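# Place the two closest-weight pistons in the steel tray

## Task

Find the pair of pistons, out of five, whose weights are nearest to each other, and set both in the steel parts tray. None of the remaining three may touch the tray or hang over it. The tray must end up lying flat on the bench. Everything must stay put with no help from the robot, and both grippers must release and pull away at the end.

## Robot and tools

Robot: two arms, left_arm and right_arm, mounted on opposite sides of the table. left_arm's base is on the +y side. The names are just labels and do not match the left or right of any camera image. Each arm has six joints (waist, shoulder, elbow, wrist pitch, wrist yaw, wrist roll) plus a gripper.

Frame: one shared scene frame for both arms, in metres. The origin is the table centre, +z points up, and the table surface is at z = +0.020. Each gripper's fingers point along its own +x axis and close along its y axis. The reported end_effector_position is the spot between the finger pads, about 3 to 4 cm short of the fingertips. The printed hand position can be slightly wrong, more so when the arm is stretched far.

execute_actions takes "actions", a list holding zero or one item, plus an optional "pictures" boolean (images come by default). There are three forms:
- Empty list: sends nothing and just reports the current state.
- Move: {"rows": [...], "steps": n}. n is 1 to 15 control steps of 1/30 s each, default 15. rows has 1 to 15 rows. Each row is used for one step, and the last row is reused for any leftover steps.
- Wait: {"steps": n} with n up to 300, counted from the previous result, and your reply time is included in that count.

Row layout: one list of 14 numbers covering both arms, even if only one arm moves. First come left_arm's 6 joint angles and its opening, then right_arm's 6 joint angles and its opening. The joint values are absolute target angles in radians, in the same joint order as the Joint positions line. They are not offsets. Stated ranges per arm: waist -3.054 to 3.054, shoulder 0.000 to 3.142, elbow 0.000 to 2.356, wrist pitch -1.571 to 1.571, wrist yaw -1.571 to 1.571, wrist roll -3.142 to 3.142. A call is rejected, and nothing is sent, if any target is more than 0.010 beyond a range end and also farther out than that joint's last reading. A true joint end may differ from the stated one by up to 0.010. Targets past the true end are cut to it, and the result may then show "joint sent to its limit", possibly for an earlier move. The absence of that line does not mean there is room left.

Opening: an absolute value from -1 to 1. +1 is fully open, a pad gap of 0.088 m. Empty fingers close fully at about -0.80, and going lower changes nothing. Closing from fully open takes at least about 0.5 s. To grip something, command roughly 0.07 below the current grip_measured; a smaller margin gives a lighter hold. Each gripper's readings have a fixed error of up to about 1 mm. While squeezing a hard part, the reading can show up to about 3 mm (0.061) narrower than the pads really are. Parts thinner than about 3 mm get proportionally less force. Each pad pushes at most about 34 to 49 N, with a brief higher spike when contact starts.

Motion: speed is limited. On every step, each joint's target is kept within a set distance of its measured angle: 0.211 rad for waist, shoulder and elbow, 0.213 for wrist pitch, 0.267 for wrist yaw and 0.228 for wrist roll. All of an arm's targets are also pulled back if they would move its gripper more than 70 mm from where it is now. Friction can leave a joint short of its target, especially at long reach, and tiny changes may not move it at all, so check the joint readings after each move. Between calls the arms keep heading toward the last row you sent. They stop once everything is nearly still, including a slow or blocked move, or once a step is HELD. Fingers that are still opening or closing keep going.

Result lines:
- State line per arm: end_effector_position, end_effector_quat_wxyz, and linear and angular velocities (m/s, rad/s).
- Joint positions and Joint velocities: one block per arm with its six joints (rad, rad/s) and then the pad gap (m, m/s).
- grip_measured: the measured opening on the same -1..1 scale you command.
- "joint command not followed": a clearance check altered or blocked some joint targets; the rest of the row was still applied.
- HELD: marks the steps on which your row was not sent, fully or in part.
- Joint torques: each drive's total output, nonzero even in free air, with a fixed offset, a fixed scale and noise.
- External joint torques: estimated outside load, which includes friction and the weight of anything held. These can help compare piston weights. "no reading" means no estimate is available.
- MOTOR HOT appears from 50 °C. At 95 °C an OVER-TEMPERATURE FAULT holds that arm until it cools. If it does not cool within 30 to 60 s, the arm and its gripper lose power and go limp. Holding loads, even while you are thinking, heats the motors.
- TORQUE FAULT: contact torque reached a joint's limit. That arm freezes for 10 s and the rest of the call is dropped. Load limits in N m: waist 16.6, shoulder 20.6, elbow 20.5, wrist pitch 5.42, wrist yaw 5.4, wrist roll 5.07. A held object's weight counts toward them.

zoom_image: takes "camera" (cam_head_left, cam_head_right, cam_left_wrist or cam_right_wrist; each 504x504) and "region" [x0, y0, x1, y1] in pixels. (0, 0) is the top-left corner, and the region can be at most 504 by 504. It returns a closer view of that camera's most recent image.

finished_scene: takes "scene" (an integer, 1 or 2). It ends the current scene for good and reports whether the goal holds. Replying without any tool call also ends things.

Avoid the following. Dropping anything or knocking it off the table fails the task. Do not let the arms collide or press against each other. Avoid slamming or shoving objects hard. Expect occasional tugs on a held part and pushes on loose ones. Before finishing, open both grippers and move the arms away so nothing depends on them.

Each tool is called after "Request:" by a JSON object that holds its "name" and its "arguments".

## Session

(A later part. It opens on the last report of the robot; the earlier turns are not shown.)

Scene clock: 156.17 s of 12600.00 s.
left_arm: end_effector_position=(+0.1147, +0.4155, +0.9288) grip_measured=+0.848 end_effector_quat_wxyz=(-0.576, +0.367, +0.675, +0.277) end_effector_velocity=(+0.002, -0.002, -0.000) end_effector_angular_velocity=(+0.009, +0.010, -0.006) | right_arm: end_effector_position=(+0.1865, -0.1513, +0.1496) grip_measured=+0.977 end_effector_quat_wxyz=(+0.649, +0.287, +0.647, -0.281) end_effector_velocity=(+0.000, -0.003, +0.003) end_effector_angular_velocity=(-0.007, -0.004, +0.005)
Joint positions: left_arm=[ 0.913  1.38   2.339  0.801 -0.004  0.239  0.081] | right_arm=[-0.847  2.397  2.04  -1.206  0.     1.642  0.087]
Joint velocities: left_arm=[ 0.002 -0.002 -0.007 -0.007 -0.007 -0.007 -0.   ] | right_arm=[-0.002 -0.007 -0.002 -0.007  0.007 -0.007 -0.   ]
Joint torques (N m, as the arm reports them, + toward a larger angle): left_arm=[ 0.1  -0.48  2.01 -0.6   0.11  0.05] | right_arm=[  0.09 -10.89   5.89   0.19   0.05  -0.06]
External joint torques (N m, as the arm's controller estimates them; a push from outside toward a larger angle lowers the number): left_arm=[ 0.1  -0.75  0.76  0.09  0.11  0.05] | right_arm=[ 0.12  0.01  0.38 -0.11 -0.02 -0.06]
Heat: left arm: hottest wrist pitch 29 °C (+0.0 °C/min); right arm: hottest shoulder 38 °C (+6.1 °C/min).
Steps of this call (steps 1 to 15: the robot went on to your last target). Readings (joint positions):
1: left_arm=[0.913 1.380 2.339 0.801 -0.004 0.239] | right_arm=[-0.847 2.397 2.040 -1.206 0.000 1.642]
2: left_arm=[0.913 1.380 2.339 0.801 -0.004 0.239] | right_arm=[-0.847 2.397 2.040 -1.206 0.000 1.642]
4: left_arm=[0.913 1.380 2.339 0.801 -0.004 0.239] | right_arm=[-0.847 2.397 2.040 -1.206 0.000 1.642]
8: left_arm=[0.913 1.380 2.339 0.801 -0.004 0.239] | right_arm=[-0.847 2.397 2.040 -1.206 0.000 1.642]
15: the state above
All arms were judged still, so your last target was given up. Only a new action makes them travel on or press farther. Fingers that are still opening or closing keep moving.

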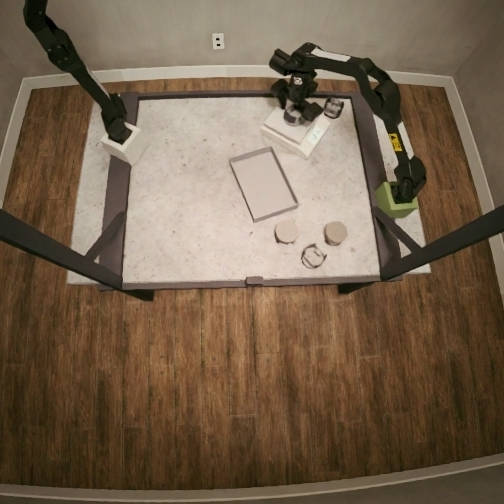

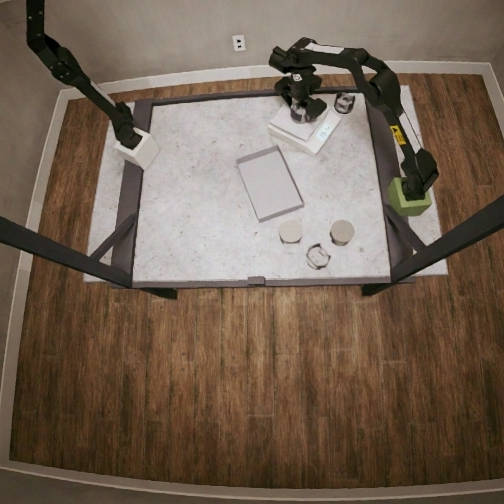

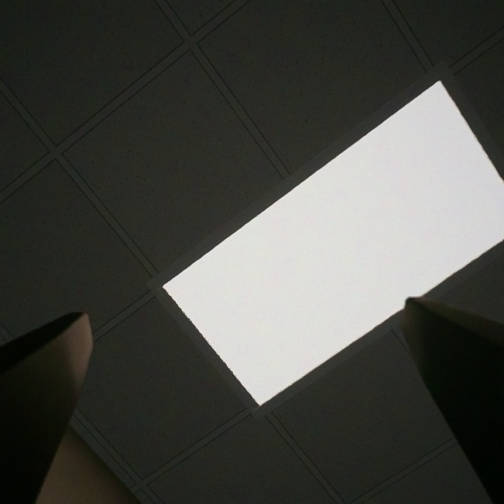

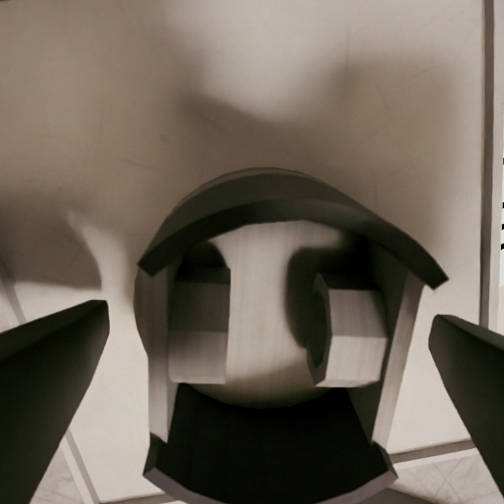

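Request:
{"name": "execute_actions", "arguments": {"actions": []}}

Request:
{"name": "zoom_image", "arguments": {"camera": "cam_head_left", "region": [295, 113, 337, 155]}}

Request:
{"name": "zoom_image", "arguments": {"camera": "cam_head_right", "region": [303, 111, 345, 153]}}

Scene clock: 157.23 s of 12600.00 s.
left_arm: end_effector_position=(+0.1147, +0.4155, +0.9288) grip_measured=+0.848 end_effector_quat_wxyz=(-0.576, +0.367, +0.675, +0.277) end_effector_velocity=(+0.000, +0.002, -0.000) end_effector_angular_velocity=(-0.009, +0.003, -0.016) | right_arm: end_effector_position=(+0.1865, -0.1513, +0.1496) grip_measured=+0.977 end_effector_quat_wxyz=(+0.649, +0.287, +0.647, -0.281) end_effector_velocity=(+0.002, -0.002, -0.001) end_effector_angular_velocity=(+0.007, +0.004, +0.000)
Joint positions: left_arm=[ 0.913  1.38   2.339  0.801 -0.004  0.239  0.081] | right_arm=[-0.847  2.397  2.04  -1.206  0.     1.642  0.087]
Joint velocities: left_arm=[-0.007 -0.002 -0.002  0.007 -0.007 -0.007 -0.   ] | right_arm=[-0.007 -0.002 -0.007  0.007 -0.007 -0.007  0.   ]
Joint torques (N m, as the arm reports them, + toward a larger angle): left_arm=[ 0.1  -0.48  1.99 -0.6   0.1   0.06] | right_arm=[  0.08 -10.88   5.93   0.19   0.05  -0.06]
External joint torques (N m, as the arm's controller estimates them; a push from outside toward a larger angle lowers the number): left_arm=[ 0.1  -0.75  0.74  0.08  0.11  0.05] | right_arm=[ 0.16 -0.18  0.53 -0.1  -0.02 -0.06]
Heat: left arm: hottest wrist pitch 29 °C (+0.0 °C/min); right arm: hottest shoulder 38 °C (+6.1 °C/min).
Steps of this call (steps 1 to 32: nothing new was sent). Readings (joint positions):
1: left_arm=[0.913 1.380 2.339 0.801 -0.004 0.239] | right_arm=[-0.847 2.397 2.040 -1.206 0.000 1.642]
2: left_arm=[0.913 1.380 2.339 0.801 -0.004 0.239] | right_arm=[-0.847 2.397 2.040 -1.206 0.000 1.642]
4: left_arm=[0.913 1.380 2.339 0.801 -0.004 0.239] | right_arm=[-0.847 2.397 2.040 -1.206 0.000 1.642]
8: left_arm=[0.913 1.380 2.339 0.801 -0.004 0.239] | right_arm=[-0.847 2.397 2.040 -1.206 0.000 1.642]
32: the state above

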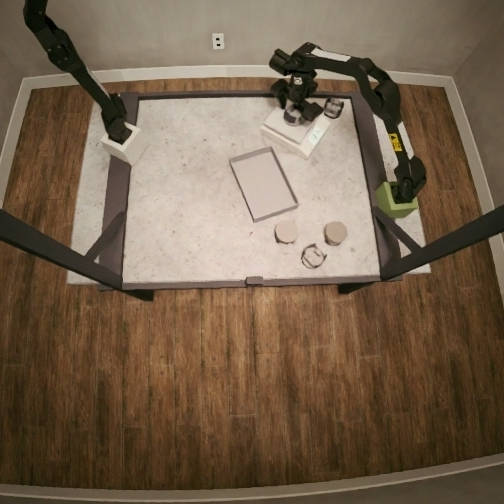

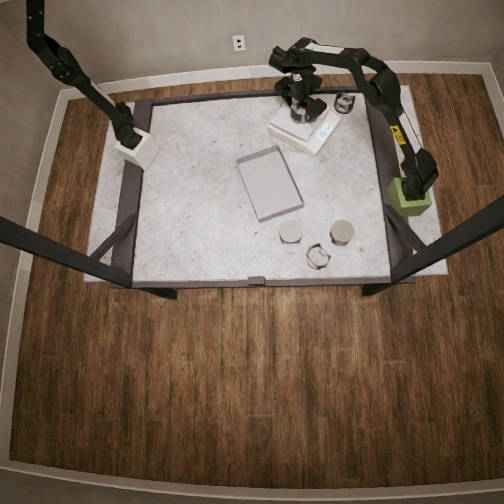

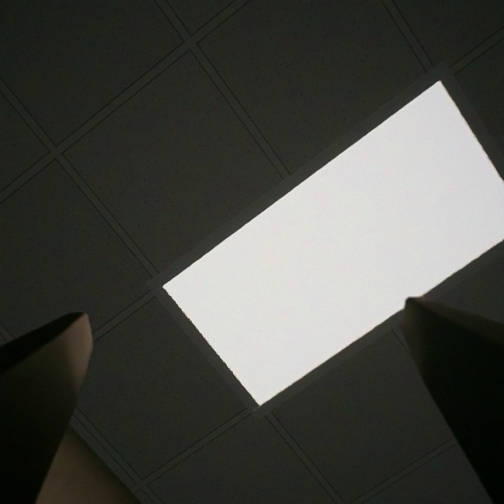

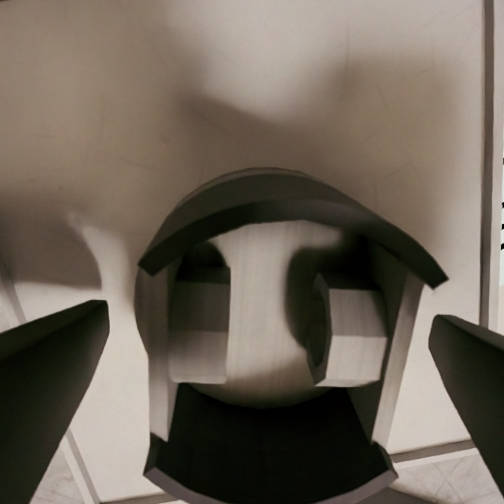

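Region (295, 113, 337, 155) of cam_head_left's 504x504 image, scaled by 12.000, with more detail than that image has.

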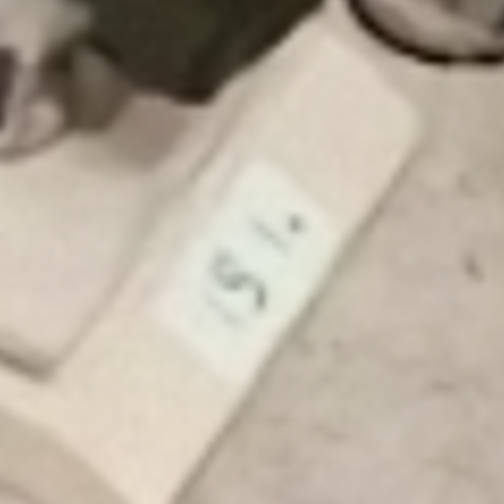

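Region (303, 111, 345, 153) of cam_head_right's 504x504 image, scaled by 12.000, with more detail than that image has.

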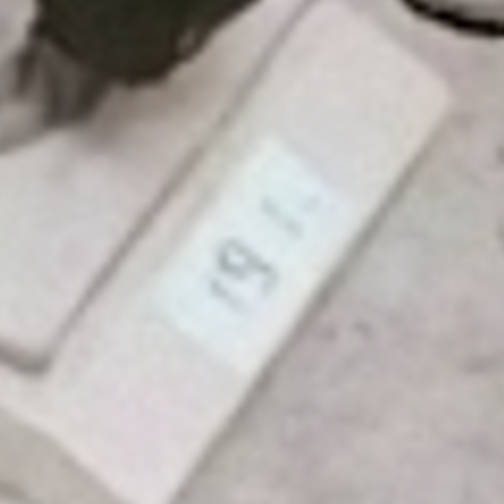

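Request:
{"name": "execute_actions", "arguments": {"actions": [{"rows": [[0.913,1.38,2.34,0.8,0,0.24,0.85,-0.8465,2.398,2.054,-1.211,0,1.64,1.0],[0.913,1.38,2.34,0.8,0,0.24,0.85,-0.8465,2.397,2.064,-1.216,0,1.64,0.96],[0.913,1.38,2.34,0.8,0,0.24,0.85,-0.8465,2.397,2.068,-1.219,0,1.64,0.9],[0.913,1.38,2.34,0.8,0,0.24,0.85,-0.8465,2.397,2.068,-1.219,0,1.64,0.83],[0.913,1.38,2.34,0.8,0,0.24,0.85,-0.8465,2.397,2.068,-1.219,0,1.64,0.74],[0.913,1.38,2.34,0.8,0,0.24,0.85,-0.8465,2.397,2.068,-1.219,0,1.64,0.64],[0.913,1.38,2.34,0.8,0,0.24,0.85,-0.8465,2.397,2.068,-1.219,0,1.64,0.54],[0.913,1.38,2.34,0.8,0,0.24,0.85,-0.8465,2.397,2.068,-1.219,0,1.64,0.45],[0.913,1.38,2.34,0.8,0,0.24,0.85,-0.8465,2.397,2.068,-1.219,0,1.64,0.37],[0.913,1.38,2.34,0.8,0,0.24,0.85,-0.8465,2.397,2.068,-1.219,0,1.64,0.3],[0.913,1.38,2.34,0.8,0,0.24,0.85,-0.8465,2.397,2.068,-1.219,0,1.64,0.24],[0.913,1.38,2.34,0.8,0,0.24,0.85,-0.8465,2.397,2.068,-1.219,0,1.64,0.19]], "steps": 15}], "pictures": false}}

Request:
{"name": "execute_actions", "arguments": {"actions": [{"steps": 4}]}}

Scene clock: 173.77 s of 12600.00 s.
left_arm: end_effector_position=(+0.1147, +0.4155, +0.9288) grip_measured=+0.848 end_effector_quat_wxyz=(-0.576, +0.367, +0.675, +0.277) end_effector_velocity=(+0.002, -0.003, +0.001) end_effector_angular_velocity=(+0.018, +0.014, -0.011) | right_arm: end_effector_position=(+0.1873, -0.1505, +0.1540) grip_measured=+0.265 end_effector_quat_wxyz=(+0.649, +0.288, +0.646, -0.280) end_effector_velocity=(+0.000, -0.003, +0.000) end_effector_angular_velocity=(-0.010, -0.000, +0.005)
Joint positions: left_arm=[ 0.913  1.38   2.339  0.801 -0.004  0.239  0.081] | right_arm=[-0.847  2.397  2.058 -1.22   0.     1.642  0.052]
Joint velocities: left_arm=[-0.002 -0.002 -0.002 -0.022 -0.007 -0.007 -0.   ] | right_arm=[-0.002 -0.002 -0.002 -0.007  0.007 -0.007  0.   ]
Joint torques (N m, as the arm reports them, + toward a larger angle): left_arm=[ 0.1  -0.47  2.   -0.6   0.11  0.06] | right_arm=[  0.09 -11.29   7.     0.1    0.04  -0.06]
External joint torques (N m, as the arm's controller estimates them; a push from outside toward a larger angle lowers the number): left_arm=[ 0.1  -0.73  0.75  0.09  0.11  0.05] | right_arm=[ 0.1  -0.55  1.59 -0.17 -0.01 -0.06]
Heat: left arm: hottest wrist pitch 29 °C (+0.0 °C/min); right arm: hottest shoulder 42 °C (+11.1 °C/min).
Steps of this call (steps 1 to 90: nothing new was sent; then 13.03 s passed at rest; steps 91 to 105: all 15 steps of this action). Readings (joint positions):
91: left_arm=[0.913 1.380 2.339 0.801 -0.004 0.239] | right_arm=[-0.847 2.397 2.040 -1.206 0.000 1.642]
92: left_arm=[0.913 1.380 2.339 0.801 -0.004 0.239] | right_arm=[-0.847 2.397 2.042 -1.207 0.000 1.642]
94: left_arm=[0.913 1.380 2.339 0.801 -0.004 0.239] | right_arm=[-0.847 2.397 2.048 -1.211 0.000 1.642]
98: left_arm=[0.913 1.380 2.339 0.801 -0.004 0.239] | right_arm=[-0.847 2.397 2.058 -1.214 0.000 1.642]
105: the state above

Scene clock: 173.90 s of 12600.00 s.
left_arm: end_effector_position=(+0.1147, +0.4155, +0.9288) grip_measured=+0.848 end_effector_quat_wxyz=(-0.576, +0.367, +0.675, +0.277) end_effector_velocity=(+0.000, +0.003, +0.000) end_effector_angular_velocity=(+0.000, +0.006, -0.006) | right_arm: end_effector_position=(+0.1873, -0.1505, +0.1540) grip_measured=+0.265 end_effector_quat_wxyz=(+0.649, +0.288, +0.646, -0.280) end_effector_velocity=(-0.002, +0.001, +0.002) end_effector_angular_velocity=(+0.003, +0.007, +0.010)
Joint positions: left_arm=[ 0.913  1.38   2.339  0.801 -0.004  0.239  0.081] | right_arm=[-0.847  2.397  2.058 -1.22   0.     1.642  0.052]
Joint velocities: left_arm=[ 0.002 -0.007 -0.002 -0.007 -0.007 -0.007 -0.   ] | right_arm=[ 0.002 -0.002  0.002 -0.007 -0.007 -0.007 -0.   ]
Joint torques (N m, as the arm reports them, + toward a larger angle): left_arm=[ 0.1  -0.47  2.   -0.6   0.11  0.05] | right_arm=[  0.09 -11.25   7.02   0.1    0.05  -0.07]
External joint torques (N m, as the arm's controller estimates them; a push from outside toward a larger angle lowers the number): left_arm=[ 0.1  -0.46  0.6   0.05  0.11  0.05] | right_arm=[ 0.01 -0.43  1.57 -0.18 -0.01 -0.07]
Heat: left arm: hottest wrist pitch 29 °C (+0.0 °C/min); right arm: hottest shoulder 42 °C (+11.0 °C/min).
Steps of this call (steps 1 to 4: the robot went on to your last target). Readings (joint positions):
1: left_arm=[0.913 1.380 2.339 0.801 -0.004 0.239] | right_arm=[-0.847 2.397 2.058 -1.220 0.000 1.642]
2: left_arm=[0.913 1.380 2.339 0.801 -0.004 0.239] | right_arm=[-0.847 2.397 2.058 -1.220 0.000 1.642]
4: the state above

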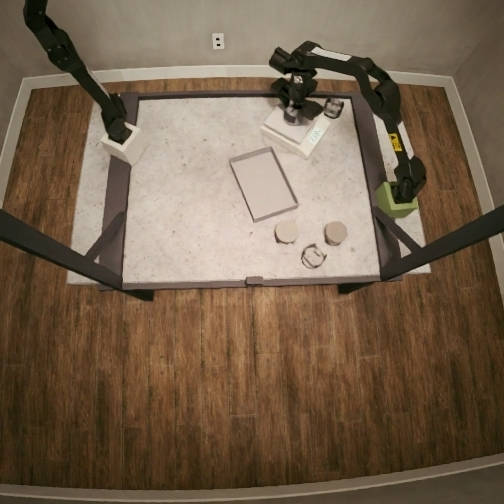

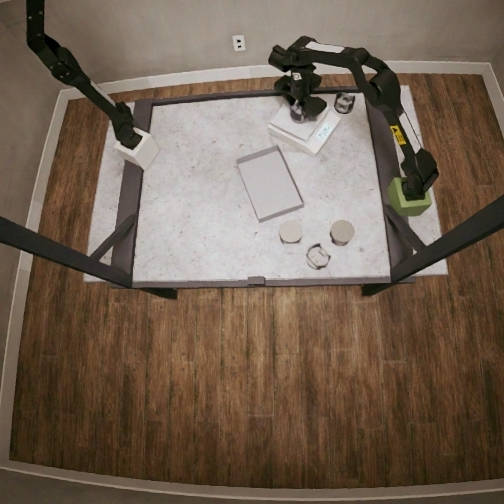

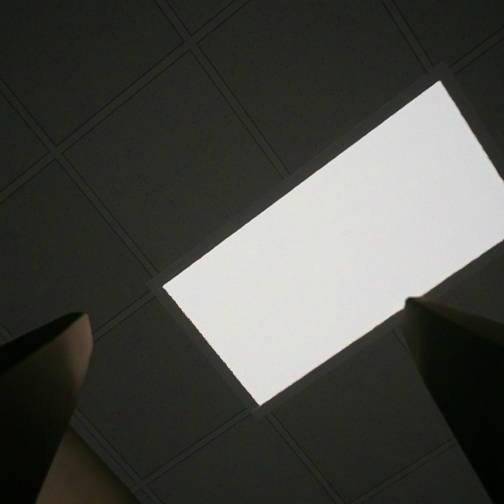

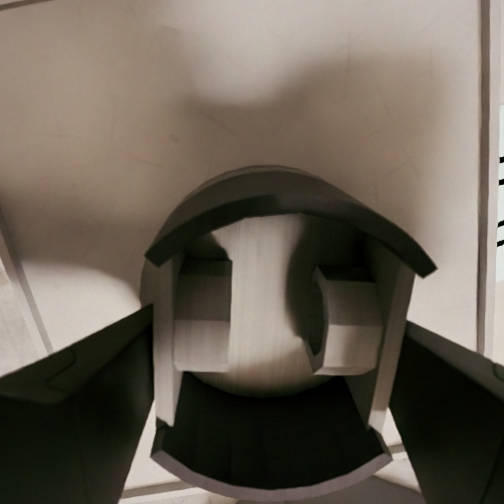

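Request:
{"name": "execute_actions", "arguments": {"actions": [{"rows": [[0.913,1.38,2.34,0.8,0,0.24,0.85,-0.8465,2.396,2.074,-1.228,0,1.64,0.19],[0.913,1.38,2.34,0.8,0,0.24,0.85,-0.8465,2.394,2.084,-1.242,0,1.64,0.19],[0.913,1.38,2.34,0.8,0,0.24,0.85,-0.8465,2.392,2.095,-1.257,0,1.64,0.19],[0.913,1.38,2.34,0.8,0,0.24,0.85,-0.8465,2.39,2.103,-1.268,0,1.64,0.19],[0.913,1.38,2.34,0.8,0,0.24,0.85,-0.8465,2.389,2.105,-1.2715,0,1.64,0.19],[0.913,1.38,2.34,0.8,0,0.24,0.85,-0.8462,2.385,2.1003,-1.2697,0,1.64,0.19],[0.913,1.38,2.34,0.8,0,0.24,0.85,-0.8452,2.377,2.0864,-1.2644,0,1.64,0.19],[0.913,1.38,2.34,0.8,0,0.24,0.85,-0.8435,2.364,2.0633,-1.2555,0,1.64,0.19],[0.913,1.38,2.34,0.8,0,0.24,0.85,-0.8412,2.345,2.0308,-1.2431,0,1.64,0.19],[0.913,1.38,2.34,0.8,0,0.24,0.85,-0.8382,2.3198,1.989,-1.2271,0,1.64,0.19],[0.913,1.38,2.34,0.8,0,0.24,0.85,-0.8345,2.2888,1.938,-1.2076,0,1.64,0.19],[0.913,1.38,2.34,0.8,0,0.24,0.85,-0.8305,2.2551,1.8823,-1.1863,0,1.64,0.19],[0.913,1.38,2.34,0.8,0,0.24,0.85,-0.8265,2.2214,1.8267,-1.165,0,1.64,0.19],[0.913,1.38,2.34,0.8,0,0.24,0.85,-0.8225,2.1877,1.771,-1.1436,0,1.64,0.19],[0.913,1.38,2.34,0.8,0,0.24,0.85,-0.8185,2.154,1.7154,-1.1223,0,1.64,0.19]], "steps": 15}], "pictures": false}}

Request:
{"name": "execute_actions", "arguments": {"actions": [{"rows": [[0.913,1.38,2.34,0.8,0,0.24,0.85,-0.8145,2.1203,1.6596,-1.101,0,1.64,0.19],[0.913,1.38,2.34,0.8,0,0.24,0.85,-0.8105,2.0866,1.604,-1.0797,0,1.64,0.19],[0.913,1.38,2.34,0.8,0,0.24,0.85,-0.8065,2.0529,1.5483,-1.0584,0,1.64,0.19],[0.913,1.38,2.34,0.8,0,0.24,0.85,-0.8025,2.0191,1.4927,-1.0371,0,1.64,0.19],[0.913,1.38,2.34,0.8,0,0.24,0.85,-0.7985,1.9854,1.437,-1.0158,0,1.64,0.19],[0.913,1.38,2.34,0.8,0,0.24,0.85,-0.7945,1.9517,1.3814,-0.9945,0,1.64,0.19],[0.913,1.38,2.34,0.8,0,0.24,0.85,-0.7905,1.918,1.3256,-0.9732,0,1.64,0.19],[0.913,1.38,2.34,0.8,0,0.24,0.85,-0.7865,1.8843,1.27,-0.9519,0,1.64,0.19],[0.913,1.38,2.34,0.8,0,0.24,0.85,-0.7825,1.8506,1.2143,-0.9305,0,1.64,0.19],[0.913,1.38,2.34,0.8,0,0.24,0.85,-0.7785,1.8169,1.1587,-0.9092,0,1.64,0.19],[0.913,1.38,2.34,0.8,0,0.24,0.85,-0.7745,1.7832,1.1031,-0.8879,0,1.64,0.19],[0.913,1.38,2.34,0.8,0,0.24,0.85,-0.7708,1.7522,1.052,-0.8684,0,1.64,0.19],[0.913,1.38,2.34,0.8,0,0.24,0.85,-0.7678,1.727,1.0102,-0.8524,0,1.64,0.19],[0.913,1.38,2.34,0.8,0,0.24,0.85,-0.7655,1.7073,0.9777,-0.84,0,1.64,0.19],[0.913,1.38,2.34,0.8,0,0.24,0.85,-0.7638,1.6933,0.9546,-0.8311,0,1.64,0.19]], "steps": 15}], "pictures": false}}

Request:
{"name": "execute_actions", "arguments": {"actions": [{"rows": [[0.913,1.38,2.34,0.8,0,0.24,0.85,-0.7628,1.6848,0.9407,-0.8258,0,1.64,0.19],[0.913,1.38,2.34,0.8,0,0.24,0.85,-0.7625,1.682,0.936,-0.824,0,1.64,0.19],[0.913,1.38,2.34,0.8,0,0.24,0.85,-0.7625,1.6865,0.9327,-0.8163,0,1.64,0.19],[0.913,1.38,2.34,0.8,0,0.24,0.85,-0.7625,1.6956,0.926,-0.8009,0,1.64,0.19],[0.913,1.38,2.34,0.8,0,0.24,0.85,-0.7625,1.7107,0.9149,-0.7752,0,1.64,0.19],[0.913,1.38,2.34,0.8,0,0.24,0.85,-0.7625,1.7288,0.9016,-0.7443,0,1.64,0.19],[0.913,1.38,2.34,0.8,0,0.24,0.85,-0.7625,1.7484,0.8872,-0.7109,0,1.64,0.19],[0.913,1.38,2.34,0.8,0,0.24,0.85,-0.7625,1.7681,0.8727,-0.6775,0,1.64,0.19],[0.913,1.38,2.34,0.8,0,0.24,0.85,-0.7625,1.7862,0.8594,-0.6467,0,1.64,0.19],[0.913,1.38,2.34,0.8,0,0.24,0.85,-0.7625,1.8028,0.8472,-0.6184,0,1.64,0.19],[0.913,1.38,2.34,0.8,0,0.24,0.85,-0.7625,1.8164,0.8372,-0.5953,0,1.64,0.19],[0.913,1.38,2.34,0.8,0,0.24,0.85,-0.7625,1.8255,0.8306,-0.5799,0,1.64,0.19],[0.913,1.38,2.34,0.8,0,0.24,0.85,-0.7625,1.83,0.8272,-0.5721,0,1.64,0.19],[0.913,1.38,2.34,0.8,0,0.24,0.85,-0.7625,1.833,0.825,-0.567,0,1.64,0.19]], "steps": 15}], "pictures": false}}

Request:
{"name": "execute_actions", "arguments": {"actions": [{"steps": 8}]}}

Scene clock: 186.93 s of 12600.00 s.
left_arm: end_effector_position=(+0.1147, +0.4155, +0.9288) grip_measured=+0.848 end_effector_quat_wxyz=(-0.576, +0.367, +0.675, +0.277) end_effector_velocity=(+0.003, +0.000, +0.000) end_effector_angular_velocity=(-0.001, +0.021, -0.009) | right_arm: end_effector_position=(+0.1584, -0.1720, +0.1609) grip_measured=+0.265 end_effector_quat_wxyz=(+0.648, +0.275, +0.651, -0.284) end_effector_velocity=(-0.191, -0.128, +0.016) end_effector_angular_velocity=(-0.014, +0.003, +0.137)
Joint positions: left_arm=[ 0.913  1.38   2.339  0.801 -0.004  0.239  0.081] | right_arm=[-0.833  2.254  1.84  -1.17   0.     1.642  0.052]
Joint velocities: left_arm=[ 0.002 -0.002 -0.002 -0.007 -0.022 -0.007 -0.   ] | right_arm=[ 0.129 -0.955 -1.531  0.564  0.007 -0.007 -0.   ]
Joint torques (N m, as the arm reports them, + toward a larger angle): left_arm=[ 0.1  -0.47  1.99 -0.61  0.11  0.05] | right_arm=[  0.33 -13.71   5.29   0.09   0.05  -0.06]
External joint torques (N m, as the arm's controller estimates them; a push from outside toward a larger angle lowers the number): left_arm=[ 0.1  -0.68  0.72  0.07  0.11  0.05] | right_arm=[ 0.18 -3.64 -0.1  -0.08  0.   -0.06]
Heat: left arm: hottest wrist pitch 29 °C (+0.0 °C/min); right arm: hottest shoulder 45 °C (+14.0 °C/min).
Steps of this call (steps 1 to 15: the robot went on to your last target; steps 16 to 90: nothing new was sent; then 9.53 s passed at rest; steps 91 to 105: all 15 steps of this action). Readings (joint positions):
91: left_arm=[0.913 1.380 2.339 0.801 -0.004 0.239] | right_arm=[-0.847 2.397 2.059 -1.221 0.000 1.642]
92: left_arm=[0.913 1.380 2.339 0.801 -0.004 0.239] | right_arm=[-0.847 2.397 2.062 -1.224 0.000 1.642]
94: left_arm=[0.913 1.380 2.339 0.801 -0.004 0.239] | right_arm=[-0.847 2.397 2.072 -1.241 0.000 1.642]
98: left_arm=[0.913 1.380 2.339 0.801 -0.004 0.239] | right_arm=[-0.847 2.394 2.080 -1.258 0.000 1.642]
105: the state above

Scene clock: 187.43 s of 12600.00 s.
left_arm: end_effector_position=(+0.1147, +0.4155, +0.9288) grip_measured=+0.848 end_effector_quat_wxyz=(-0.576, +0.367, +0.675, +0.277) end_effector_velocity=(+0.000, -0.004, +0.001) end_effector_angular_velocity=(+0.024, +0.000, -0.008) | right_arm: end_effector_position=(+0.0488, -0.2656, +0.1435) grip_measured=+0.265 end_effector_quat_wxyz=(+0.656, +0.253, +0.660, -0.266) end_effector_velocity=(-0.183, -0.187, -0.072) end_effector_angular_velocity=(-0.088, +0.081, +0.088)
Joint positions: left_arm=[ 0.913  1.38   2.339  0.801 -0.004  0.239  0.081] | right_arm=[-0.772  1.761  1.044 -0.874  0.     1.642  0.052]
Joint velocities: left_arm=[-0.002 -0.002 -0.002 -0.022  0.007 -0.007 -0.   ] | right_arm=[ 0.081 -0.691 -1.17   0.359 -0.007 -0.007 -0.   ]
Joint torques (N m, as the arm reports them, + toward a larger angle): left_arm=[ 0.1  -0.48  2.01 -0.6   0.11  0.05] | right_arm=[ 0.12 -8.02  5.46  0.53  0.05 -0.07]
External joint torques (N m, as the arm's controller estimates them; a push from outside toward a larger angle lowers the number): left_arm=[ 0.1  -0.85  0.82  0.11  0.11  0.05] | right_arm=[ 0.22 -1.98  0.26  0.01 -0.02 -0.06]
Heat: left arm: hottest wrist pitch 29 °C (+0.0 °C/min); right arm: hottest shoulder 45 °C (+14.2 °C/min).
Steps of this call (steps 1 to 15: all 15 steps of this action). Readings (joint positions):
1: left_arm=[0.913 1.380 2.339 0.801 -0.004 0.239] | right_arm=[-0.828 2.222 1.788 -1.150 0.000 1.642]
2: left_arm=[0.913 1.380 2.339 0.801 -0.004 0.239] | right_arm=[-0.823 2.188 1.735 -1.130 0.000 1.642]
4: left_arm=[0.913 1.380 2.339 0.801 -0.004 0.239] | right_arm=[-0.814 2.119 1.628 -1.088 0.000 1.642]
8: left_arm=[0.913 1.380 2.339 0.801 -0.004 0.239] | right_arm=[-0.797 1.981 1.408 -1.004 0.000 1.642]
15: the state above

Scene clock: 187.93 s of 12600.00 s.
left_arm: end_effector_position=(+0.1147, +0.4155, +0.9288) grip_measured=+0.848 end_effector_quat_wxyz=(-0.576, +0.367, +0.675, +0.277) end_effector_velocity=(+0.000, +0.002, +0.001) end_effector_angular_velocity=(+0.009, +0.010, -0.011) | right_arm: end_effector_position=(+0.0334, -0.2819, +0.0839) grip_measured=+0.265 end_effector_quat_wxyz=(+0.657, +0.252, +0.660, -0.262) end_effector_velocity=(-0.026, -0.021, -0.076) end_effector_angular_velocity=(-0.038, +0.097, +0.019)
Joint positions: left_arm=[ 0.913  1.38   2.339  0.801 -0.004  0.239  0.081] | right_arm=[-0.765  1.823  0.833 -0.596  0.     1.642  0.052]
Joint velocities: left_arm=[-0.002 -0.007  0.002 -0.022 -0.007 -0.007 -0.   ] | right_arm=[-0.002  0.183 -0.164  0.256 -0.051 -0.022 -0.   ]
Joint torques (N m, as the arm reports them, + toward a larger angle): left_arm=[ 0.1  -0.47  2.   -0.6   0.11  0.05] | right_arm=[ 0.22 -6.57  4.69  0.38  0.05 -0.07]
External joint torques (N m, as the arm's controller estimates them; a push from outside toward a larger angle lowers the number): left_arm=[ 0.1  -0.56  0.66  0.07  0.11  0.05] | right_arm=[ 0.21  0.17 -0.14 -0.04 -0.02 -0.07]
Heat: left arm: hottest wrist pitch 29 °C (+0.0 °C/min); right arm: hottest shoulder 45 °C (+14.0 °C/min).
Steps of this call (steps 1 to 15: all 15 steps of this action). Readings (joint positions):
1: left_arm=[0.913 1.380 2.339 0.801 -0.004 0.239] | right_arm=[-0.770 1.741 1.010 -0.862 0.000 1.642]
2: left_arm=[0.913 1.380 2.339 0.801 -0.004 0.239] | right_arm=[-0.768 1.726 0.985 -0.853 0.000 1.642]
4: left_arm=[0.913 1.380 2.339 0.801 -0.004 0.239] | right_arm=[-0.766 1.713 0.953 -0.834 0.000 1.642]
8: left_arm=[0.913 1.380 2.339 0.801 -0.004 0.239] | right_arm=[-0.765 1.728 0.911 -0.744 0.000 1.642]
15: the state above

Scene clock: 188.20 s of 12600.00 s.
left_arm: end_effector_position=(+0.1147, +0.4155, +0.9288) grip_measured=+0.848 end_effector_quat_wxyz=(-0.576, +0.367, +0.675, +0.277) end_effector_velocity=(+0.001, -0.000, +0.000) end_effector_angular_velocity=(+0.005, +0.008, -0.011) | right_arm: end_effector_position=(+0.0354, -0.2792, +0.0826) grip_measured=+0.265 end_effector_quat_wxyz=(+0.659, +0.258, +0.658, -0.257) end_effector_velocity=(-0.005, -0.004, -0.002) end_effector_angular_velocity=(-0.009, +0.016, -0.005)
Joint positions: left_arm=[ 0.913  1.38   2.339  0.801 -0.004  0.239  0.081] | right_arm=[-0.765  1.826  0.831 -0.574  0.     1.642  0.052]
Joint velocities: left_arm=[-0.002 -0.002 -0.002 -0.007 -0.007 -0.007 -0.   ] | right_arm=[ 0.002 -0.002 -0.012 -0.007 -0.007  0.007 -0.   ]
Joint torques (N m, as the arm reports them, + toward a larger angle): left_arm=[ 0.1  -0.47  2.   -0.6   0.11  0.06] | right_arm=[ 0.23 -5.13  3.48  0.42  0.05 -0.06]
External joint torques (N m, as the arm's controller estimates them; a push from outside toward a larger angle lowers the number): left_arm=[ 0.1  -0.68  0.72  0.08  0.11  0.06] | right_arm=[ 0.21  0.77 -0.58  0.15  0.   -0.06]
Heat: left arm: hottest wrist pitch 29 °C (+0.0 °C/min); right arm: hottest shoulder 45 °C (+14.2 °C/min).
Steps of this call (steps 1 to 8: the robot went on to your last target). Readings (joint positions):
1: left_arm=[0.913 1.380 2.339 0.801 -0.004 0.239] | right_arm=[-0.765 1.825 0.831 -0.591 0.000 1.642]
2: left_arm=[0.913 1.380 2.339 0.801 -0.004 0.239] | right_arm=[-0.765 1.825 0.831 -0.580 0.000 1.642]
4: left_arm=[0.913 1.380 2.339 0.801 -0.004 0.239] | right_arm=[-0.765 1.826 0.831 -0.575 0.000 1.642]
8: the state above

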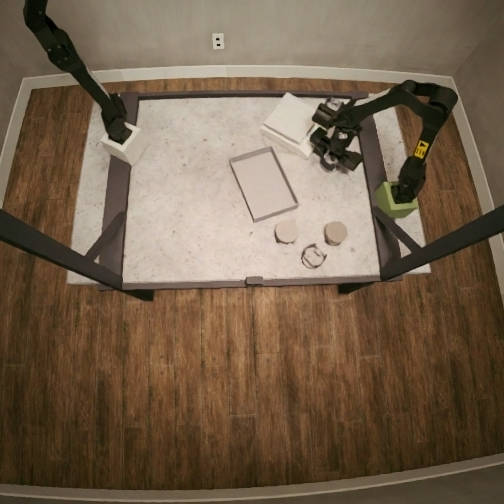

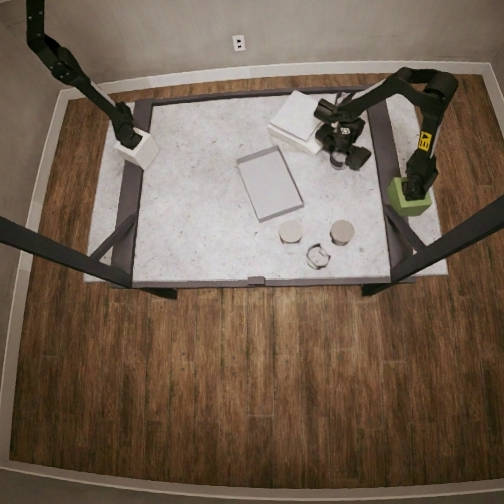

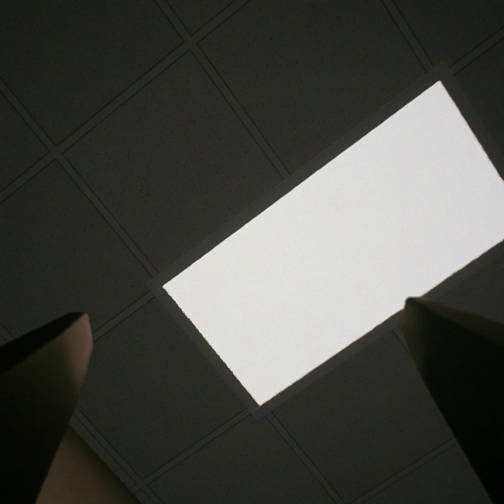

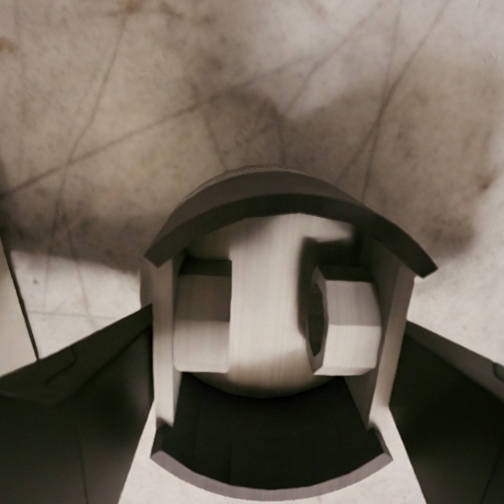

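Request:
{"name": "execute_actions", "arguments": {"actions": [{"rows": [[0.913,1.38,2.34,0.8,0,0.24,0.85,-0.7625,1.83,0.829,-0.572,0,1.64,0.26],[0.913,1.38,2.34,0.8,0,0.24,0.85,-0.7625,1.83,0.83,-0.572,0,1.64,0.34],[0.913,1.38,2.34,0.8,0,0.24,0.85,-0.7625,1.83,0.831,-0.572,0,1.64,0.43],[0.913,1.38,2.34,0.8,0,0.24,0.85,-0.7625,1.83,0.831,-0.572,0,1.64,0.52],[0.913,1.38,2.34,0.8,0,0.24,0.85,-0.7625,1.83,0.831,-0.572,0,1.64,0.6],[0.913,1.38,2.34,0.8,0,0.24,0.85,-0.7625,1.83,0.831,-0.572,0,1.64,0.66],[0.913,1.38,2.34,0.8,0,0.24,0.85,-0.7625,1.824,0.8356,-0.582,0,1.64,0.7],[0.913,1.38,2.34,0.8,0,0.24,0.85,-0.7625,1.811,0.846,-0.605,0,1.64,0.74],[0.913,1.38,2.34,0.8,0,0.24,0.85,-0.7625,1.7915,0.861,-0.6375,0,1.64,0.78],[0.913,1.38,2.34,0.8,0,0.24,0.85,-0.7625,1.768,0.879,-0.678,0,1.64,0.82],[0.913,1.38,2.34,0.8,0,0.24,0.85,-0.7625,1.744,0.898,-0.718,0,1.64,0.86],[0.913,1.38,2.34,0.8,0,0.24,0.85,-0.7625,1.7205,0.916,-0.7585,0,1.64,0.9],[0.913,1.38,2.34,0.8,0,0.24,0.85,-0.7625,1.701,0.931,-0.791,0,1.64,0.94],[0.913,1.38,2.34,0.8,0,0.24,0.85,-0.7625,1.688,0.941,-0.814,0,1.64,0.98],[0.913,1.38,2.34,0.8,0,0.24,0.85,-0.7625,1.682,0.946,-0.824,0,1.64,1.0]], "steps": 15}], "pictures": false}}

Request:
{"name": "execute_actions", "arguments": {"actions": [{"rows": [[0.913,1.38,2.34,0.8,0,0.24,0.85,-0.7645,1.6845,0.9504,-0.8259,0,1.643,1],[0.913,1.38,2.34,0.8,0,0.24,0.85,-0.7707,1.6919,0.9637,-0.8318,0,1.653,1],[0.913,1.38,2.34,0.8,0,0.24,0.85,-0.7809,1.7042,0.9859,-0.8416,0,1.669,1],[0.913,1.38,2.34,0.8,0,0.24,0.85,-0.7953,1.7215,1.017,-0.8553,0,1.692,1],[0.913,1.38,2.34,0.8,0,0.24,0.85,-0.8136,1.7437,1.0568,-0.8729,0,1.721,1],[0.913,1.38,2.34,0.8,0,0.24,0.85,-0.8362,1.7709,1.1057,-0.8945,0,1.757,1],[0.913,1.38,2.34,0.8,0,0.24,0.85,-0.8607,1.8005,1.1589,-0.918,0,1.796,1],[0.913,1.38,2.34,0.8,0,0.24,0.85,-0.8853,1.8302,1.2121,-0.9415,0,1.834,1],[0.913,1.38,2.34,0.8,0,0.24,0.85,-0.9098,1.8598,1.2653,-0.965,0,1.873,1],[0.913,1.38,2.34,0.8,0,0.24,0.85,-0.9344,1.8894,1.3186,-0.9885,0,1.912,1],[0.913,1.38,2.34,0.8,0,0.24,0.85,-0.9589,1.919,1.3717,-1.012,0,1.951,1],[0.913,1.38,2.34,0.8,0,0.24,0.85,-0.9835,1.9487,1.425,-1.0355,0,1.99,1],[0.913,1.38,2.34,0.8,0,0.24,0.85,-1.0081,1.9784,1.4783,-1.059,0,2.029,1],[0.913,1.38,2.34,0.8,0,0.24,0.85,-1.0326,2.008,1.5314,-1.0825,0,2.068,1],[0.913,1.38,2.34,0.8,0,0.24,0.85,-1.0572,2.0376,1.5847,-1.106,0,2.107,1]], "steps": 15}], "pictures": false}}

Request:
{"name": "execute_actions", "arguments": {"actions": [{"rows": [[0.913,1.38,2.34,0.8,0,0.24,0.85,-1.0817,2.0672,1.6379,-1.1295,0,2.146,1],[0.913,1.38,2.34,0.8,0,0.24,0.85,-1.1063,2.0969,1.6911,-1.153,0,2.184,1],[0.913,1.38,2.34,0.8,0,0.24,0.85,-1.1308,2.1265,1.7443,-1.1765,0,2.223,1],[0.913,1.38,2.34,0.8,0,0.24,0.85,-1.1534,2.1537,1.7932,-1.1981,0,2.259,1],[0.913,1.38,2.34,0.8,0,0.24,0.85,-1.1717,2.1759,1.833,-1.2157,0,2.288,1],[0.913,1.38,2.34,0.8,0,0.24,0.85,-1.1861,2.1932,1.8641,-1.2294,0,2.311,1],[0.913,1.38,2.34,0.8,0,0.24,0.85,-1.1963,2.2055,1.8863,-1.2392,0,2.327,1],[0.913,1.38,2.34,0.8,0,0.24,0.85,-1.2025,2.2129,1.8996,-1.2451,0,2.337,1],[0.913,1.38,2.34,0.8,0,0.24,0.85,-1.2045,2.2154,1.904,-1.247,0,2.34,1]], "steps": 15}]}}

Scene clock: 203.33 s of 12600.00 s.
left_arm: end_effector_position=(+0.1147, +0.4155, +0.9288) grip_measured=+0.848 end_effector_quat_wxyz=(-0.576, +0.367, +0.675, +0.277) end_effector_velocity=(-0.001, +0.004, -0.000) end_effector_angular_velocity=(-0.014, +0.001, -0.011) | right_arm: end_effector_position=(+0.0353, -0.2794, +0.1237) grip_measured=+0.908 end_effector_quat_wxyz=(+0.658, +0.254, +0.660, -0.260) end_effector_velocity=(+0.053, +0.063, +0.235) end_effector_angular_velocity=(+0.318, -0.263, -0.010)
Joint positions: left_arm=[ 0.913  1.38   2.339  0.801 -0.004  0.239  0.081] | right_arm=[-0.765  1.725  0.91  -0.764  0.     1.642  0.083]
Joint velocities: left_arm=[-0.002 -0.002  0.002  0.007 -0.007 -0.007  0.   ] | right_arm=[-0.002 -0.559  0.447 -0.593  0.007  0.007  0.041]
Joint torques (N m, as the arm reports them, + toward a larger angle): left_arm=[ 0.1  -0.47  2.01 -0.6   0.11  0.06] | right_arm=[ 0.21 -6.02  5.05 -0.28  0.05 -0.06]
External joint torques (N m, as the arm's controller estimates them; a push from outside toward a larger angle lowers the number): left_arm=[ 0.1  -0.57  0.67  0.06  0.11  0.06] | right_arm=[ 0.2  -1.14  1.09 -0.41  0.   -0.06]
Heat: left arm: hottest wrist pitch 29 °C (+0.0 °C/min); right arm: hottest shoulder 41 °C (+8.1 °C/min).
Steps of this call (steps 1 to 30: the robot went on to your last target; steps 31 to 100: nothing new was sent; then 11.30 s passed at rest; steps 101 to 115: all 15 steps of this action). Readings (joint positions):
101: left_arm=[0.913 1.380 2.339 0.801 -0.004 0.239] | right_arm=[-0.765 1.826 0.830 -0.574 0.000 1.642]
102: left_arm=[0.913 1.380 2.339 0.801 -0.004 0.239] | right_arm=[-0.765 1.826 0.830 -0.574 0.000 1.642]
104: left_arm=[0.913 1.380 2.339 0.801 -0.004 0.239] | right_arm=[-0.765 1.826 0.830 -0.573 0.000 1.642]
108: left_arm=[0.913 1.380 2.339 0.801 -0.004 0.239] | right_arm=[-0.765 1.826 0.831 -0.578 0.000 1.642]
115: the state above

Scene clock: 203.83 s of 12600.00 s.
left_arm: end_effector_position=(+0.1147, +0.4155, +0.9288) grip_measured=+0.848 end_effector_quat_wxyz=(-0.576, +0.367, +0.675, +0.277) end_effector_velocity=(-0.001, +0.004, -0.000) end_effector_angular_velocity=(-0.014, +0.001, -0.011) | right_arm: end_effector_position=(+0.1543, -0.2628, +0.1776) grip_measured=+0.977 end_effector_quat_wxyz=(+0.555, +0.445, +0.552, -0.434) end_effector_velocity=(+0.371, -0.044, +0.086) end_effector_angular_velocity=(+0.037, -0.005, -1.846)
Joint positions: left_arm=[ 0.913  1.38   2.339  0.801 -0.004  0.239  0.081] | right_arm=[-0.992  1.96   1.452 -1.046  0.     2.012  0.087]
Joint velocities: left_arm=[-0.002 -0.002  0.002  0.007 -0.007 -0.007 -0.   ] | right_arm=[-0.725  0.862  1.57  -0.681 -0.007  1.121  0.   ]
Joint torques (N m, as the arm reports them, + toward a larger angle): left_arm=[ 0.1  -0.48  2.01 -0.61  0.11  0.05] | right_arm=[-0.46 -7.29  6.44 -0.24  0.05  0.11]
External joint torques (N m, as the arm's controller estimates them; a push from outside toward a larger angle lowers the number): left_arm=[ 0.1  -0.53  0.64  0.04  0.11  0.05] | right_arm=[-0.23  0.68  1.42 -0.43 -0.02  0.11]
Heat: left arm: hottest wrist pitch 29 °C (+0.0 °C/min); right arm: hottest shoulder 41 °C (+7.1 °C/min).
Steps of this call (steps 1 to 15: all 15 steps of this action). Readings (joint positions):
1: left_arm=[0.913 1.380 2.339 0.801 -0.004 0.239] | right_arm=[-0.765 1.710 0.924 -0.781 0.000 1.642]
2: left_arm=[0.913 1.380 2.339 0.801 -0.004 0.239] | right_arm=[-0.765 1.701 0.936 -0.795 0.000 1.642]
4: left_arm=[0.913 1.380 2.339 0.801 -0.004 0.239] | right_arm=[-0.771 1.702 0.965 -0.823 0.000 1.659]
8: left_arm=[0.913 1.380 2.339 0.801 -0.004 0.239] | right_arm=[-0.827 1.767 1.090 -0.893 0.000 1.757]
15: the state above

Scene clock: 204.33 s of 12600.00 s.
left_arm: end_effector_position=(+0.1147, +0.4155, +0.9288) grip_measured=+0.848 end_effector_quat_wxyz=(-0.576, +0.367, +0.675, +0.277) end_effector_velocity=(+0.003, +0.000, +0.000) end_effector_angular_velocity=(-0.001, +0.021, -0.014) | right_arm: end_effector_position=(+0.2537, -0.3014, +0.1936) grip_measured=+0.977 end_effector_quat_wxyz=(+0.419, +0.575, +0.417, -0.566) end_effector_velocity=(-0.002, +0.009, +0.001) end_effector_angular_velocity=(-0.000, +0.019, -0.034)
Joint positions: left_arm=[ 0.913  1.38   2.339  0.801 -0.004  0.239  0.081] | right_arm=[-1.208  2.205  1.889 -1.241  0.     2.333  0.087]
Joint velocities: left_arm=[-0.002 -0.002 -0.002 -0.007 -0.022 -0.007 -0.   ] | right_arm=[ 0.017  0.027  0.046 -0.037 -0.007  0.051 -0.   ]
Joint torques (N m, as the arm reports them, + toward a larger angle): left_arm=[ 0.1  -0.47  2.01 -0.6   0.11  0.06] | right_arm=[ 0.17 -9.09  7.11 -0.19  0.03  0.11]
External joint torques (N m, as the arm's controller estimates them; a push from outside toward a larger angle lowers the number): left_arm=[ 0.1  -0.68  0.73  0.08  0.12  0.06] | right_arm=[ 0.29  0.58  1.7  -0.43 -0.02  0.11]
Heat: left arm: hottest wrist pitch 29 °C (+0.0 °C/min); right arm: hottest shoulder 41 °C (+7.1 °C/min).
Steps of this call (steps 1 to 15: all 15 steps of this action). Readings (joint positions):
1: left_arm=[0.913 1.380 2.339 0.801 -0.004 0.239] | right_arm=[-1.017 1.989 1.505 -1.070 0.000 2.051]
2: left_arm=[0.913 1.380 2.339 0.801 -0.004 0.239] | right_arm=[-1.042 2.019 1.557 -1.093 0.000 2.089]
4: left_arm=[0.913 1.380 2.339 0.801 -0.004 0.239] | right_arm=[-1.090 2.077 1.662 -1.139 0.000 2.166]
8: left_arm=[0.913 1.380 2.339 0.801 -0.004 0.239] | right_arm=[-1.175 2.169 1.825 -1.208 0.000 2.283]
15: the state above

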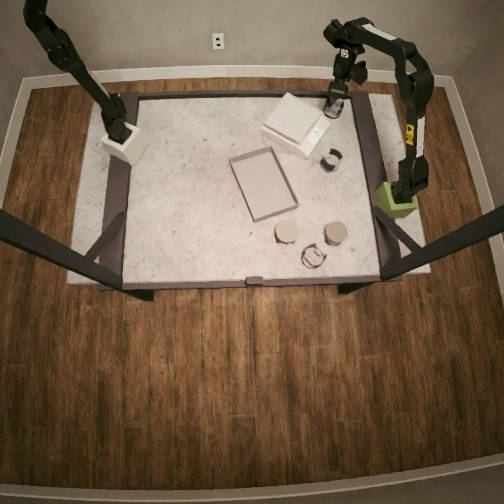

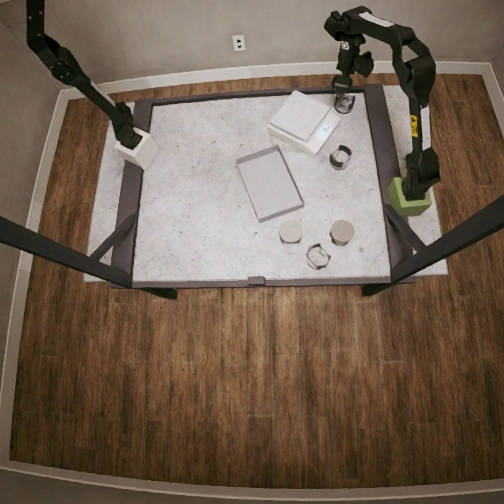

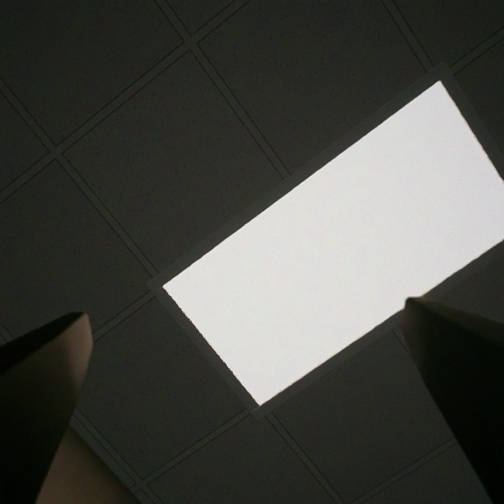

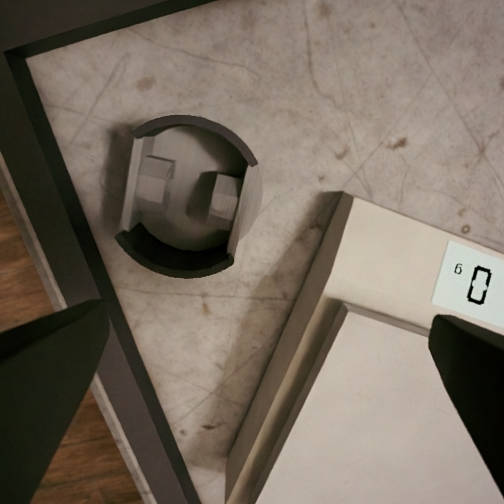

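Request:
{"name": "execute_actions", "arguments": {"actions": [{"rows": [[0.913,1.38,2.34,0.8,0,0.24,0.85,-1.207,2.22,1.9,-1.242,0,2.343,1],[0.913,1.38,2.34,0.8,0,0.24,0.85,-1.213,2.23,1.898,-1.232,0,2.35,0.98],[0.913,1.38,2.34,0.8,0,0.24,0.85,-1.221,2.245,1.895,-1.216,0,2.361,0.96],[0.913,1.38,2.34,0.8,0,0.24,0.85,-1.232,2.264,1.891,-1.196,0,2.374,0.94],[0.913,1.38,2.34,0.8,0,0.24,0.85,-1.244,2.287,1.887,-1.172,0,2.39,0.92],[0.913,1.38,2.34,0.8,0,0.24,0.85,-1.256,2.309,1.883,-1.148,0,2.406,0.9],[0.913,1.38,2.34,0.8,0,0.24,0.85,-1.267,2.328,1.879,-1.128,0,2.419,0.88],[0.913,1.38,2.34,0.8,0,0.24,0.85,-1.275,2.343,1.876,-1.112,0,2.43,0.88],[0.913,1.38,2.34,0.8,0,0.24,0.85,-1.281,2.353,1.874,-1.102,0,2.437,0.88],[0.913,1.38,2.34,0.8,0,0.24,0.85,-1.284,2.358,1.873,-1.097,0,2.442,0.88]], "steps": 15}]}}

Scene clock: 216.07 s of 12600.00 s.
left_arm: end_effector_position=(+0.1147, +0.4155, +0.9288) grip_measured=+0.848 end_effector_quat_wxyz=(-0.576, +0.367, +0.675, +0.277) end_effector_velocity=(+0.002, -0.003, -0.000) end_effector_angular_velocity=(+0.009, +0.010, -0.016) | right_arm: end_effector_position=(+0.2829, -0.3272, +0.1252) grip_measured=+0.885 end_effector_quat_wxyz=(+0.363, +0.599, +0.365, -0.613) end_effector_velocity=(+0.014, +0.008, -0.001) end_effector_angular_velocity=(+0.048, -0.063, -0.025)
Joint positions: left_arm=[ 0.913  1.38   2.339  0.801 -0.004  0.239  0.081] | right_arm=[-1.288  2.358  1.872 -1.105  0.     2.436  0.082]
Joint velocities: left_arm=[-0.007 -0.002 -0.007 -0.007 -0.007 -0.007 -0.   ] | right_arm=[-0.002 -0.002 -0.007  0.081 -0.022  0.022 -0.001]
Joint torques (N m, as the arm reports them, + toward a larger angle): left_arm=[ 0.1  -0.47  2.   -0.6   0.11  0.05] | right_arm=[  0.34 -10.82   5.57   0.19   0.04   0.1 ]
External joint torques (N m, as the arm's controller estimates them; a push from outside toward a larger angle lowers the number): left_arm=[ 0.1  -0.64  0.69  0.07  0.11  0.05] | right_arm=[-0.12  0.34 -0.17 -0.03  0.03  0.1 ]
Heat: left arm: hottest wrist pitch 29 °C (+0.0 °C/min); right arm: hottest shoulder 42 °C (+4.0 °C/min).
Steps of this call (steps 1 to 15: the robot went on to your last target; steps 16 to 90: nothing new was sent; then 8.23 s passed at rest; steps 91 to 105: all 15 steps of this action). Readings (joint positions):
91: left_arm=[0.913 1.380 2.339 0.801 -0.004 0.239] | right_arm=[-1.206 2.208 1.893 -1.244 0.000 2.338]
92: left_arm=[0.913 1.380 2.339 0.801 -0.004 0.239] | right_arm=[-1.206 2.210 1.893 -1.244 0.000 2.340]
94: left_arm=[0.913 1.380 2.339 0.801 -0.004 0.239] | right_arm=[-1.209 2.221 1.893 -1.229 0.000 2.353]
98: left_arm=[0.913 1.380 2.339 0.801 -0.004 0.239] | right_arm=[-1.242 2.285 1.892 -1.156 0.000 2.399]
105: the state above

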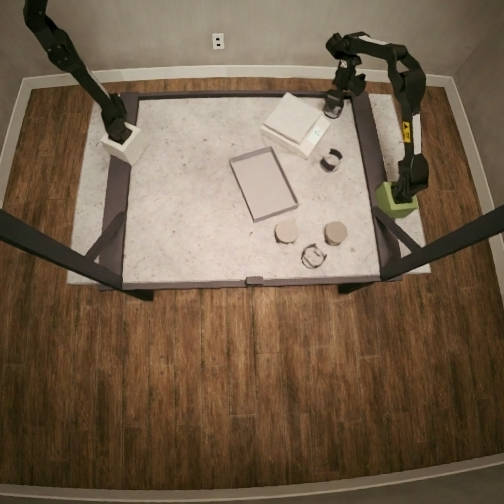

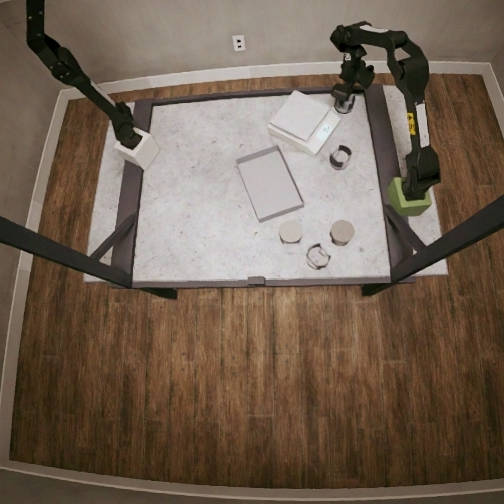

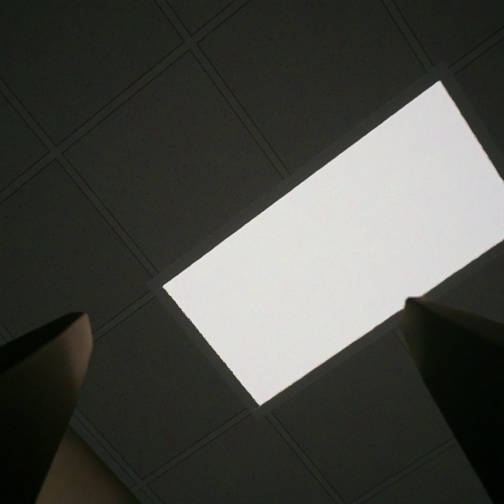

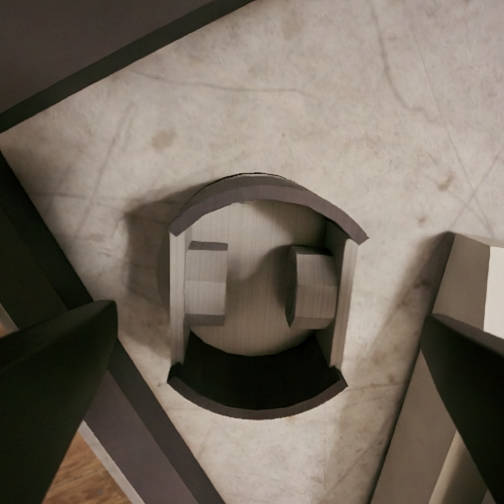

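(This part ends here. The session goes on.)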